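# Slide a door fully open with a Stretch robot

## Task

Push or pull the sliding door until it is completely open and make sure it stays open by itself once the robot lets go. Nothing else in the room may end up moved from its starting place. Moving the door too fast so it bangs open or shut counts as failure, and so does the robot toppling or finishing the job leaning.

## Robot and tools

ROBOT. A Hello Robot Stretch 4 in a physics simulator: an omni-wheel base, a lift sliding on a vertical mast, one arm that telescopes straight forward, a three-joint wrist and a two-finger gripper. It is about 1.6 m tall; no part of the base rim lies farther than 0.23 m from the base origin. There is a single arm, so every joint is named directly.

FRAMES. Base frame: origin on the floor below the base centre, x ahead, y to the left, z up. hand_pose is reported in it and marks the spot between the fingers, 0.015 m back from the tips; with all wrist joints at 0 its axes line up with the base axes. Its printed position may be slightly wrong. The odometry frame is where the base frame was when the scene began.

execute_actions. Argument "actions": a list holding one action, or empty (then it only reports state and images). Optional "cameras": a list of names from head_camera, head_left_camera, head_right_camera, wrist_camera, all; null, omitted or ["all"] gives every camera, [] gives none; an unknown name rejects the call. An action contains "base", "joints" or both, plus optional "pace" and "contact_limits"; or it contains only "end_of_arm". Base and joint motions begin at once and may finish at different moments.
- "base" holds exactly one relative command, an offset from where the base last measured itself: {"translate_m": d} straight ahead (positive) or back, metres, -2 to 2; {"strafe_m": d} sideways, left positive, metres, -2 to 2; {"rotate_rad": d} turn in place, counter-clockwise (left) positive, radians, -3.2 to 3.2.
- "joints" holds absolute targets keyed by name: lift_m 0 to 1.2 m; arm_m 0 to 0.55 m extension; wrist_yaw_rad -1.134 to 4.276 (0 points ahead, positive turns left, 3.14 is folded back, past 3.4 the arm may block it); wrist_pitch_rad -1.117 to 4.259 (0 level, 1.57 pointing down); wrist_roll_rad -1.117 to 4.259 (0 keeps fingers level, positive turns clockwise viewed from behind); gripper_m 0 to 0.08 m finger gap. Tolerances for done: lift and arm ±0.004, yaw and roll ±0.02, pitch ±0.05, gripper ±0.002. A joint target outside its range is clipped and the result notes it; any other bad value or unknown key rejects the call with no motion.
- "pace": "slow", "default" (if omitted), "fast", "max". Base top speeds 0.1/0.3/0.4/0.6 m/s and 1/2/3/4 rad/s; with lift_m above 0.2 these shrink with height, to 0.3 m/s and 1 rad/s at 1.2.
- "contact_limits": only {"arm_m": v}, v from 0 (gentlest) to 0.75 (firmest), default 0.5; the arm stops when it pushes harder than that.
- {"end_of_arm": "enable_torque"} re-powers any wrist or gripper motor that shut itself off; it then holds position.
An action lasts at most 15 s. Anything omitted from an action may still be driving to its earlier target without that showing in the statuses. If a result reports a stop, later execute_actions, wait and finished_scene calls in that same reply are skipped.

wait: "seconds" 0 to 10; nothing new is commanded and the same state and images come back.
zoom_image: "camera" and "region" [x0, y0, x1, y1] in pixels of that camera's latest full image, top-left is (0,0), at most 504 by 504.
finished_scene: "scene" integer 1 or 2; ends that scene once the last command has been held, reports success, and is final.

CAMERAS. head_camera sits atop the mast looking forward and down (turn the base to look around). head_left_camera and head_right_camera are fisheyes beside it, tilted further down, showing the base and arm. wrist_camera looks along the fingers, whose tips appear low in the frame. Calibration intrinsics and T_world_to_cam (base frame to camera) are supplied; real values can deviate slightly, more so for the wrist camera when the arm is far out.

RESULTS. lidar_m: 12 rough distances in metres, 30-degree sectors starting straight ahead and going counter-clockwise (4th left, 7th behind, 10th right); "-" means nothing or something closer than 0.25 m; misses glass, thin legs, much behind. wrist_depth_mm: 7x7 grid of median depths, 100 to 2000 mm, "-" unknown. base_odometry counts wheel rotation, so slip looks like motion; heading -3.142 to 3.142, left positive. If turned_by_wheels and turned_by_imu differ by over about 0.1 rad, the base likely bumped something or slipped. base_tilt in degrees (forward and right positive), with a fixed offset up to about 1.5. motor_effort: percent of maximum, positive toward larger joint values, peak in brackets; for wheel_0..2 positive turns the base right. Statuses: "done"; "off_target" (stopped short, may still push); "contact_stop_at_<key>" (hit something, that part goes slack); "limit_stop_at_<name>", e.g. own_body or tilt (over 6 degrees: lift, arm and wheels go slack until upright); "torque_fault" (wrist or gripper motor went limp; send enable_torque). on_its_own lists uncommanded events; its "held at" is a target, not a position.

CAUTIONS. Unfold the wrist first, e.g. lift_m 0.4 with wrist_yaw_rad 0. Move the door gently (slow pace, modest contact limit) so it neither bangs open nor shut, and confirm it rests fully open after releasing. Avoid hard or sustained pushes with a high gripper, which can tip the robot; avoid driving or turning with over 1 kg held at arm_m above 0.2. Don't press the gripper into things with base or arm moves (wrist torque faults). Tilted-up plus rolled wrists can trigger own_body stops. Don't disturb other objects. Shorter robot motion time is better.

Each tool is called after ">>>" as name([rows], argument=value, ...), one row to a line, values as JSON.

## Session

>>> execute_actions(actions=[])

Scene clock: 0.00 s.
base_odometry: x=+0.000 y=+0.000 heading=+0.000 (m, m, rad; odometry frame)
turned_by_wheels: +0.000 (rad since the last result)
turned_by_imu: +0.000 (rad since the last result)
base_tilt: forward=+0.4 right=+0.8 (deg)
lidar_m: 0.88 1.06 1.15 2.32 1.39 0.81 0.69 0.79 1.01 1.44 1.45 0.95
base_status: not commanded
joint_positions: lift_m=+0.121 arm_m=+0.001 wrist_yaw_rad=+3.198 wrist_pitch_rad=-0.001 wrist_roll_rad=+0.013 gripper_m=+0.040
joint_status: not commanded
motor_effort: lift_m=+19 arm_m=-1 wrist_yaw_rad=+0 wrist_pitch_rad=-7 wrist_roll_rad=-1 gripper_m=-1 wheel_0=+0 wheel_1=+0 wheel_2=+0 (%)
hand_pose: x=-0.0451 y=+0.0752 z=+0.2998 quat_wxyz=(-0.028, +0.000, +0.007, +1.000) (m; base frame)
wrist_depth_mm: - 129 820 842 878 904 931 / - 116 148 842 878 917 946 / - 122 159 854 891 917 931 / 132 132 831 866 891 917 946 / 854 878 831 842 904 946 960 / 831 854 831 854 139 931 960 / 223 - 421 732 - - 732
pictures: head_camera, head_left_camera, head_right_camera, wrist_camera
Images, in order (width x height): head_camera 420x560, head_left_camera 420x672, head_right_camera 420x672, wrist_camera 616x392.

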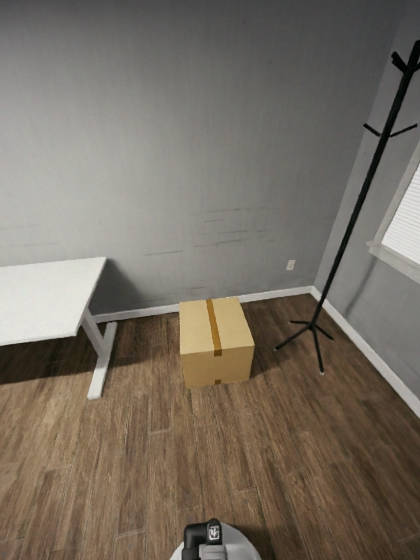

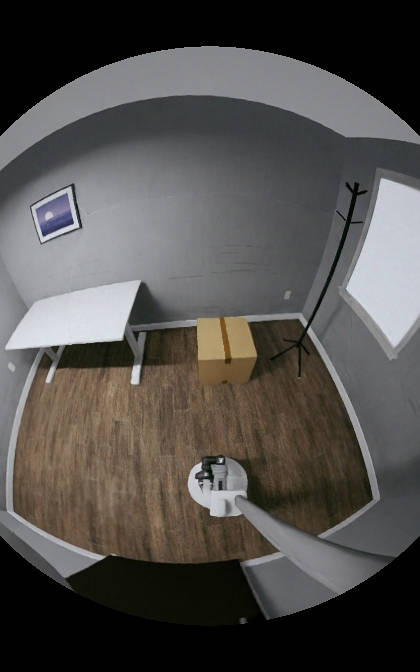

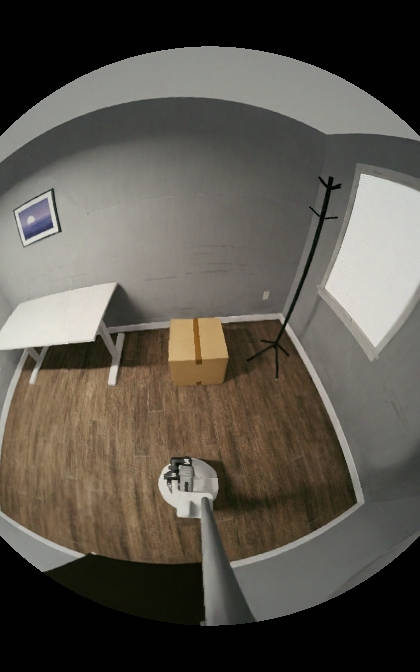

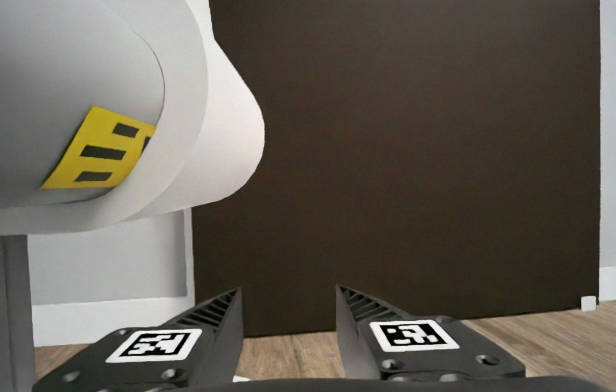

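>>> execute_actions([
  {"base":{"rotate_rad":-3.0},"joints":{"lift_m":0.8,"wrist_yaw_rad":0,"gripper_m":0.08}},
])

Scene clock: 3.73 s.
base_odometry: x=+0.000 y=+0.000 heading=-3.000 (m, m, rad; odometry frame)
turned_by_wheels: -3.000 (rad since the last result)
turned_by_imu: -2.955 (rad since the last result)
base_tilt: forward=+0.4 right=+0.7 (deg)
lidar_m: 0.65 0.85 1.16 1.43 1.35 0.91 0.89 1.07 1.35 2.31 1.06 0.77
base_status: done
joint_positions: lift_m=+0.800 arm_m=+0.001 wrist_yaw_rad=+0.000 wrist_pitch_rad=-0.001 wrist_roll_rad=+0.013 gripper_m=+0.080
joint_status: all done
motor_effort: lift_m=+23(24) arm_m=-2(1) wrist_yaw_rad=-1(5) wrist_pitch_rad=-6(8) wrist_roll_rad=+2(2) gripper_m=+1(2) wheel_0=+1(8) wheel_1=+0(9) wheel_2=+0(6) (%)
hand_pose: x=+0.3849 y=-0.0874 z=+0.9780 quat_wxyz=(+1.000, +0.007, +0.000, +0.000) (m; base frame)
wrist_depth_mm: 544 554 492 500 504 508 508 / 549 549 496 500 504 517 512 / 554 559 496 500 508 512 512 / 554 564 492 504 508 512 525 / 564 569 504 508 512 521 521 / 569 559 504 508 163 521 530 / - 116 517 517 330 - -
pictures: head_camera, head_left_camera, head_right_camera, wrist_camera
camera_calibration (this result's frames):
wrist_camera: T_world_to_cam=[[-0.0457425, -0.998194, -0.0389287, -0.0385515], [-0.0404851, 0.0407899, -0.998347, 1.04273], [0.998133, -0.0440909, -0.0422778, -0.191666], [0, 0, 0, 1]] pos_world=[0.23176, -0.0894656, 1.03141]
Images, in order (width x height): head_camera 420x560, head_left_camera 420x672, head_right_camera 420x672, wrist_camera 616x392.

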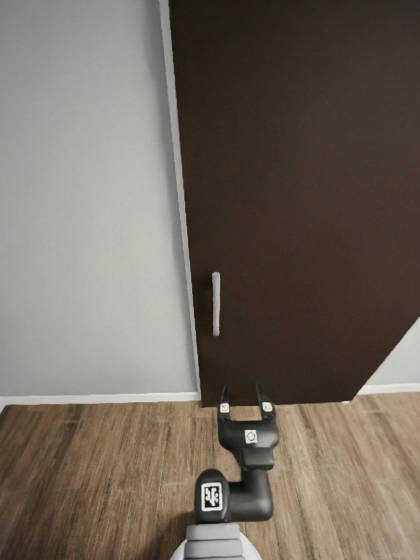

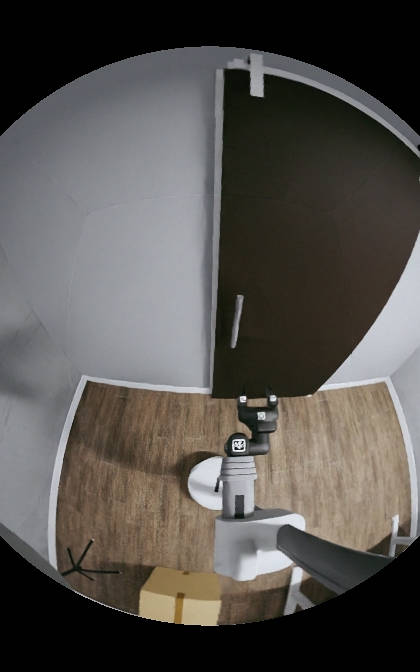

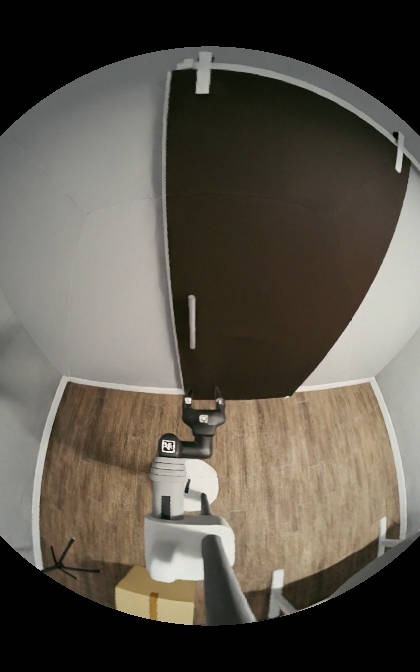

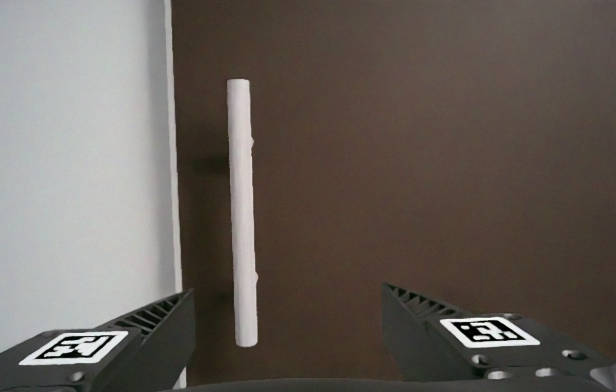

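>>> execute_actions([
  {"base":{"strafe_m":0.055},"joints":{"arm_m":0.2}},
], cameras=["wrist_camera"])

Scene clock: 5.90 s.
base_odometry: x=+0.008 y=-0.055 heading=-3.000 (m, m, rad; odometry frame)
turned_by_wheels: +0.000 (rad since the last result)
turned_by_imu: +0.000 (rad since the last result)
base_tilt: forward=+0.4 right=+0.9 (deg)
lidar_m: 0.67 0.84 1.16 1.38 1.32 0.90 0.86 1.08 1.33 2.36 1.04 0.75
base_status: done
joint_positions: lift_m=+0.800 arm_m=+0.199 wrist_yaw_rad=+0.000 wrist_pitch_rad=-0.001 wrist_roll_rad=+0.013 gripper_m=+0.080
joint_status: all done
motor_effort: lift_m=+23(23) arm_m=+5(6) wrist_yaw_rad=-1(1) wrist_pitch_rad=-7(6) wrist_roll_rad=+3(1) gripper_m=+1(1) wheel_0=+2(5) wheel_1=-2(9) wheel_2=+1(1) (%)
hand_pose: x=+0.5827 y=-0.0874 z=+0.9780 quat_wxyz=(+1.000, +0.007, +0.000, +0.000) (m; base frame)
wrist_depth_mm: 359 359 300 306 306 310 312 / 359 364 303 304 307 312 312 / 362 366 303 307 312 314 315 / 366 368 307 309 314 315 317 / 368 370 310 310 317 319 322 / 370 375 312 314 163 317 324 / - 117 315 315 231 - -
pictures: wrist_camera
camera_calibration (this result's frames):
wrist_camera: T_world_to_cam=[[-0.0456568, -0.998198, -0.0389318, -0.0295344], [-0.0404259, 0.0407868, -0.99835, 1.05072], [0.998139, -0.0440076, -0.0422153, -0.389115], [0, 0, 0, 1]] pos_world=[0.429519, -0.0894607, 1.03141]
Images, in order (width x height): wrist_camera 616x392.

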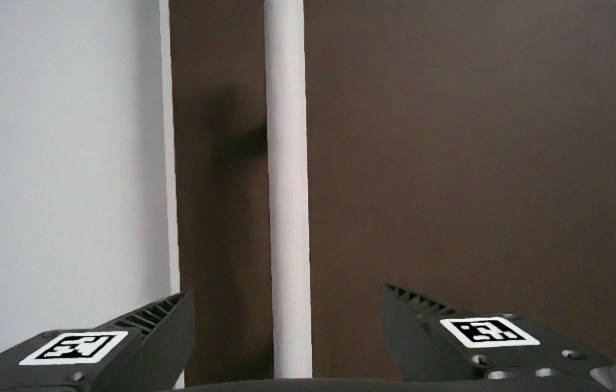

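>>> execute_actions([
  {"joints":{"arm_m":0.315,"gripper_m":0.06}},
], cameras=[])

>>> execute_actions([
  {"base":{"strafe_m":-0.5},"pace":"slow"},
])

Scene clock: 7.57 s.
base_odometry: x=+0.008 y=-0.055 heading=-3.000 (m, m, rad; odometry frame)
turned_by_wheels: +0.000 (rad since the last result)
turned_by_imu: +0.000 (rad since the last result)
base_tilt: forward=+0.3 right=+0.7 (deg)
lidar_m: 0.67 0.84 1.15 1.37 1.32 0.90 0.89 1.09 1.33 2.35 1.04 0.77
base_status: not commanded
joint_positions: lift_m=+0.800 arm_m=+0.314 wrist_yaw_rad=+0.000 wrist_pitch_rad=-0.001 wrist_roll_rad=+0.013 gripper_m=+0.060
joint_status: all done
motor_effort: lift_m=+23(23) arm_m=+5(4) wrist_yaw_rad=+0(0) wrist_pitch_rad=-7(7) wrist_roll_rad=+1(2) gripper_m=-3(5) wheel_0=+2(2) wheel_1=-2(2) wheel_2=+1(1) (%)
hand_pose: x=+0.6977 y=-0.0874 z=+0.9780 quat_wxyz=(+1.000, +0.007, +0.000, +0.000) (m; base frame)
wrist_depth_mm: 249 189 190 126 193 195 198 / 251 190 191 127 196 197 198 / 252 191 191 128 196 199 200 / 253 193 194 128 197 200 201 / 256 195 196 129 200 201 203 / 258 194 195 130 145 202 205 / 259 - 198 131 132 - -
pictures: none
No camera images: the call's "cameras" was empty. Leave "cameras" out to get every camera's image.

Scene clock: 13.70 s.
base_odometry: x=-0.064 y=+0.440 heading=-3.000 (m, m, rad; odometry frame)
turned_by_wheels: +0.000 (rad since the last result)
turned_by_imu: +0.011 (rad since the last result)
base_tilt: forward=+0.3 right=+0.6 (deg)
lidar_m: 0.66 0.90 1.16 1.87 1.23 0.99 0.93 0.96 1.34 1.87 1.03 0.74
base_status: done
joint_positions: lift_m=+0.800 arm_m=+0.314 wrist_yaw_rad=+0.000 wrist_pitch_rad=-0.001 wrist_roll_rad=+0.013 gripper_m=+0.060
joint_status: not commanded
motor_effort: lift_m=+23(23) arm_m=+5(5) wrist_yaw_rad=+0(67) wrist_pitch_rad=-7(8) wrist_roll_rad=-1(1) gripper_m=-2(23) wheel_0=+0(35) wheel_1=-1(9) wheel_2=+0(10) (%)
hand_pose: x=+0.6978 y=-0.0874 z=+0.9780 quat_wxyz=(+1.000, +0.007, +0.000, +0.000) (m; base frame)
wrist_depth_mm: - 180 123 183 183 186 186 / - 182 182 183 186 187 189 / - 184 183 186 187 189 190 / - 185 185 187 189 190 191 / - 186 186 189 190 191 193 / - 187 126 189 145 193 194 / - - 123 191 132 - -
pictures: head_camera, head_left_camera, head_right_camera, wrist_camera
camera_calibration (this result's frames):
wrist_camera: T_world_to_cam=[[-0.0454815, -0.998206, -0.0389319, -0.0243667], [-0.0404351, 0.0407799, -0.99835, 1.05539], [0.998146, -0.0438322, -0.0422173, -0.503939], [0, 0, 0, 1]] pos_world=[0.544571, -0.0894502, 1.03142]
Images, in order (width x height): head_camera 420x560, head_left_camera 420x672, head_right_camera 420x672, wrist_camera 616x392.

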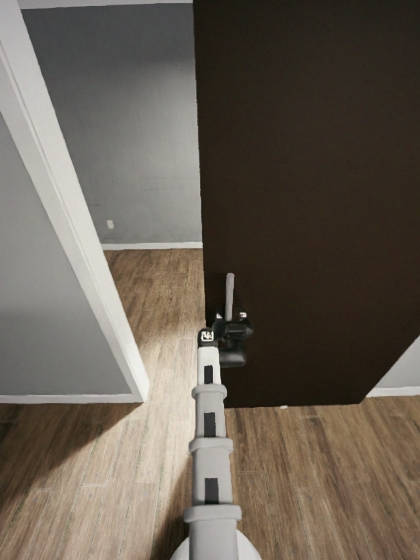

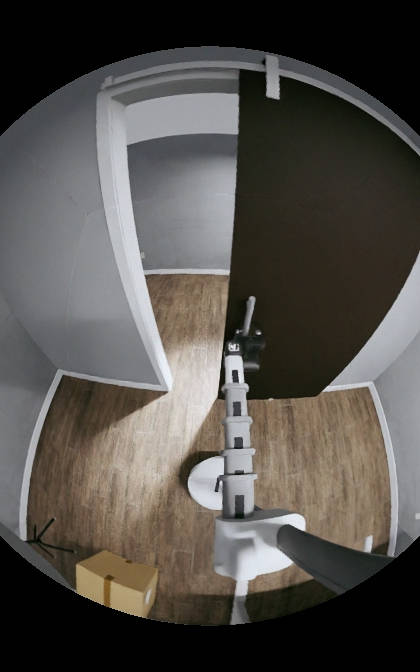

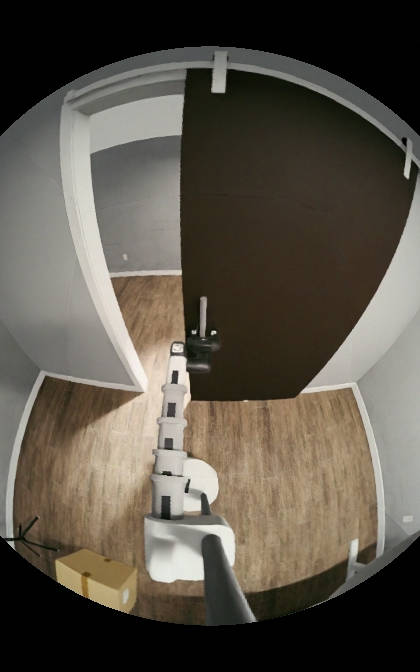

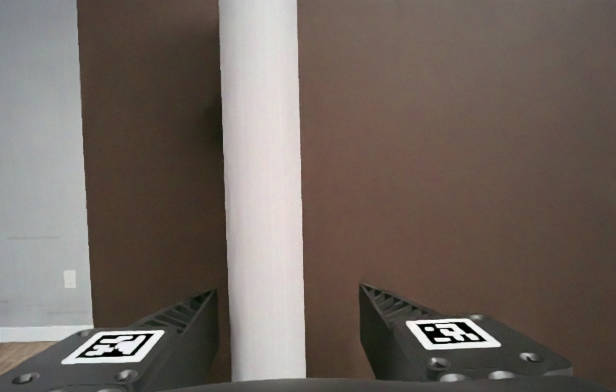

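Door is ~1.0 wide; travel likely ~0.9.

>>> execute_actions([
  {"base":{"strafe_m":-0.4},"joints":{"arm_m":0.302},"pace":"slow"},
])

Scene clock: 19.00 s.
base_odometry: x=-0.121 y=+0.836 heading=-3.000 (m, m, rad; odometry frame)
turned_by_wheels: +0.000 (rad since the last result)
turned_by_imu: +0.008 (rad since the last result)
base_tilt: forward=+0.4 right=+0.8 (deg)
lidar_m: 0.65 1.18 1.15 2.28 1.26 0.96 0.92 0.98 1.38 1.46 1.00 0.74
base_status: done
joint_positions: lift_m=+0.800 arm_m=+0.302 wrist_yaw_rad=+0.000 wrist_pitch_rad=-0.001 wrist_roll_rad=+0.013 gripper_m=+0.060
joint_status: all done
motor_effort: lift_m=+23(23) arm_m=+1(7) wrist_yaw_rad=+0(74) wrist_pitch_rad=-7(8) wrist_roll_rad=+2(2) gripper_m=-3(16) wheel_0=+2(28) wheel_1=-2(10) wheel_2=+0(15) (%)
hand_pose: x=+0.6855 y=-0.0874 z=+0.9780 quat_wxyz=(+1.000, +0.007, +0.000, +0.000) (m; base frame)
wrist_depth_mm: - 181 119 183 184 185 186 / - 182 121 185 185 187 187 / - 183 124 185 187 188 188 / - 185 186 187 188 189 190 / - 187 187 189 189 190 191 / - 187 126 190 144 192 193 / - - 123 191 132 - -
pictures: head_camera, head_left_camera, head_right_camera, wrist_camera
camera_calibration (this result's frames):
wrist_camera: T_world_to_cam=[[-0.045546, -0.998203, -0.0389367, -0.0248881], [-0.0403392, 0.0407831, -0.998353, 1.05486], [0.998147, -0.0439003, -0.0421243, -0.491811], [0, 0, 0, 1]] pos_world=[0.532318, -0.0894543, 1.03143]
Images, in order (width x height): head_camera 420x560, head_left_camera 420x672, head_right_camera 420x672, wrist_camera 616x392.

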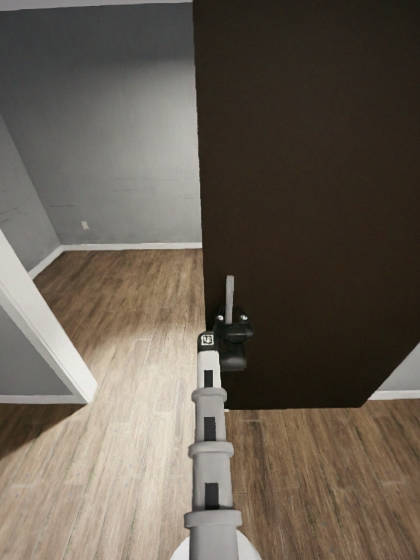

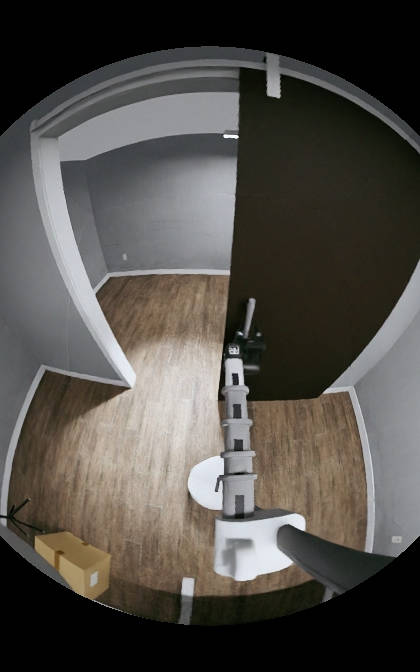

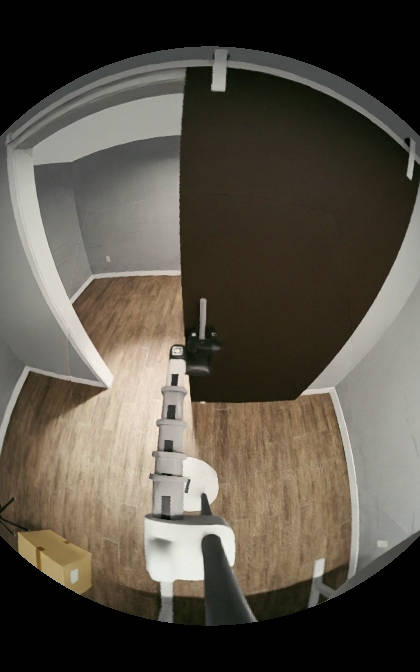

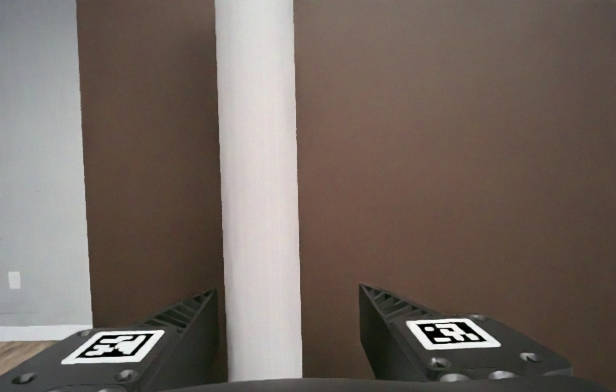

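>>> execute_actions([
  {"base":{"strafe_m":-0.07},"pace":"slow"},
], cameras=["head_right_camera","wrist_camera"])

Scene clock: 21.07 s.
base_odometry: x=-0.131 y=+0.905 heading=-3.000 (m, m, rad; odometry frame)
turned_by_wheels: +0.000 (rad since the last result)
turned_by_imu: +0.004 (rad since the last result)
base_tilt: forward=+0.4 right=+0.7 (deg)
lidar_m: 0.64 1.28 1.20 2.35 1.29 0.96 0.93 0.99 1.41 1.41 1.00 0.74
base_status: done
joint_positions: lift_m=+0.800 arm_m=+0.302 wrist_yaw_rad=+0.000 wrist_pitch_rad=-0.001 wrist_roll_rad=+0.013 gripper_m=+0.060
joint_status: not commanded
motor_effort: lift_m=+23(23) arm_m=+2(2) wrist_yaw_rad=+0(60) wrist_pitch_rad=-6(7) wrist_roll_rad=+2(1) gripper_m=-2(19) wheel_0=+1(32) wheel_1=-1(10) wheel_2=+1(9) (%)
hand_pose: x=+0.6852 y=-0.0874 z=+0.9780 quat_wxyz=(+1.000, +0.007, +0.000, +0.000) (m; base frame)
wrist_depth_mm: - 180 181 115 182 183 184 / - 182 182 116 183 185 185 / - 184 183 117 185 186 186 / - 185 185 118 187 186 187 / - 186 186 119 188 189 189 / - 186 187 120 144 189 191 / - - 189 121 126 - -
pictures: head_right_camera, wrist_camera
camera_calibration (this result's frames):
wrist_camera: T_world_to_cam=[[-0.0454759, -0.998206, -0.0389406, -0.0249297], [-0.0402565, 0.0407804, -0.998357, 1.05481], [0.998154, -0.0438336, -0.0420388, -0.491622], [0, 0, 0, 1]] pos_world=[0.532044, -0.0894503, 1.03144]
Images, in order (width x height): head_right_camera 420x672, wrist_camera 616x392.

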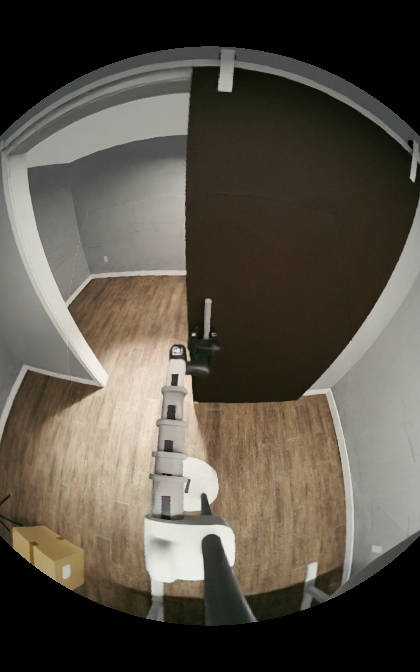

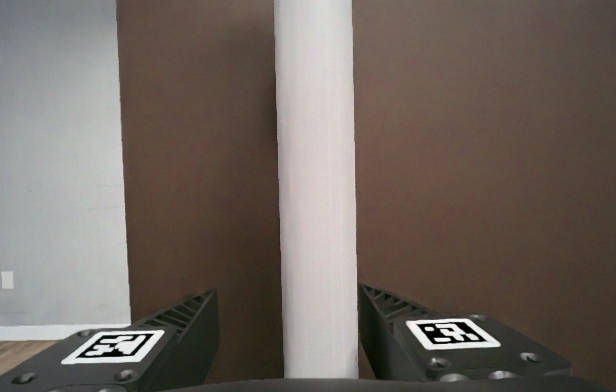

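>>> execute_actions([
  {"base":{"strafe_m":-0.035},"pace":"slow"},
], cameras=["wrist_camera"])

Scene clock: 22.77 s.
base_odometry: x=-0.135 y=+0.940 heading=-2.999 (m, m, rad; odometry frame)
turned_by_wheels: +0.001 (rad since the last result)
turned_by_imu: +0.001 (rad since the last result)
base_tilt: forward=+0.4 right=+0.6 (deg)
lidar_m: 0.66 1.30 1.23 2.37 1.31 0.97 0.93 0.99 1.41 1.36 1.00 0.74
base_status: done
joint_positions: lift_m=+0.800 arm_m=+0.302 wrist_yaw_rad=+0.007 wrist_pitch_rad=-0.001 wrist_roll_rad=+0.013 gripper_m=+0.061
joint_status: not commanded
on_its_own: wrist_yaw_rad is at rest, and its effort (-20) is outside its rest range (-13 to +13)
motor_effort: lift_m=+23(23) arm_m=+2(2) wrist_yaw_rad=-20(19) wrist_pitch_rad=-7(8) wrist_roll_rad=+2(2) gripper_m=-4(5) wheel_0=+10(11) wheel_1=+2(5) wheel_2=+3(3) (%)
hand_pose: x=+0.6858 y=-0.0860 z=+0.9780 quat_wxyz=(+1.000, +0.007, +0.000, +0.003) (m; base frame)
wrist_depth_mm: - 179 113 180 179 181 180 / - 181 115 181 181 182 182 / - 182 116 182 182 182 182 / - 184 116 185 185 184 185 / - 185 117 186 185 185 186 / - 187 118 187 145 187 187 / - - 118 187 133 - -
pictures: wrist_camera
camera_calibration (this result's frames):
wrist_camera: T_world_to_cam=[[-0.0389949, -0.998481, -0.0389283, -0.0280042], [-0.0407583, 0.0405149, -0.998347, 1.05504], [0.998408, -0.0373438, -0.0422762, -0.49151], [0, 0, 0, 1]] pos_world=[0.532638, -0.0890615, 1.03143]
Images, in order (width x height): wrist_camera 616x392.

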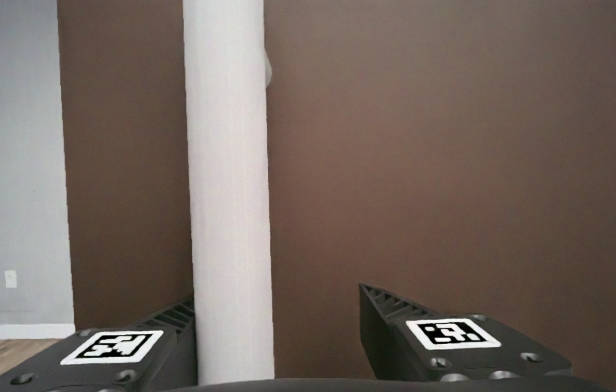

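Likely settled in its end catch.

>>> execute_actions([
  {"joints":{"gripper_m":0.08,"arm_m":0.2}},
], cameras=[])

>>> finished_scene(scene=1)

Scene clock: 24.47 s.
base_odometry: x=-0.136 y=+0.940 heading=-3.000 (m, m, rad; odometry frame)
turned_by_wheels: -0.001 (rad since the last result)
turned_by_imu: -0.001 (rad since the last result)
base_tilt: forward=+0.4 right=+0.7 (deg)
lidar_m: 0.65 1.32 1.24 2.39 1.30 0.98 0.95 0.99 1.41 1.37 1.01 0.74
base_status: not commanded
joint_positions: lift_m=+0.800 arm_m=+0.201 wrist_yaw_rad=+0.000 wrist_pitch_rad=-0.001 wrist_roll_rad=+0.013 gripper_m=+0.080
joint_status: all done
motor_effort: lift_m=+23(23) arm_m=-5(8) wrist_yaw_rad=+0(21) wrist_pitch_rad=-8(7) wrist_roll_rad=+2(2) gripper_m=+1(5) wheel_0=+2(10) wheel_1=+0(2) wheel_2=+1(5) (%)
hand_pose: x=+0.5844 y=-0.0874 z=+0.9780 quat_wxyz=(+1.000, +0.007, +0.000, +0.000) (m; base frame)
wrist_depth_mm: - 278 215 278 279 278 281 / - 278 277 278 282 282 282 / - 281 278 282 283 285 285 / - - 281 283 285 285 287 / - - 285 286 286 289 290 / - 285 220 289 163 290 291 / - 117 224 290 154 - -
pictures: none
No camera images: the call's "cameras" was empty. Leave "cameras" out to get every camera's image.

The scene is finished: the task was done.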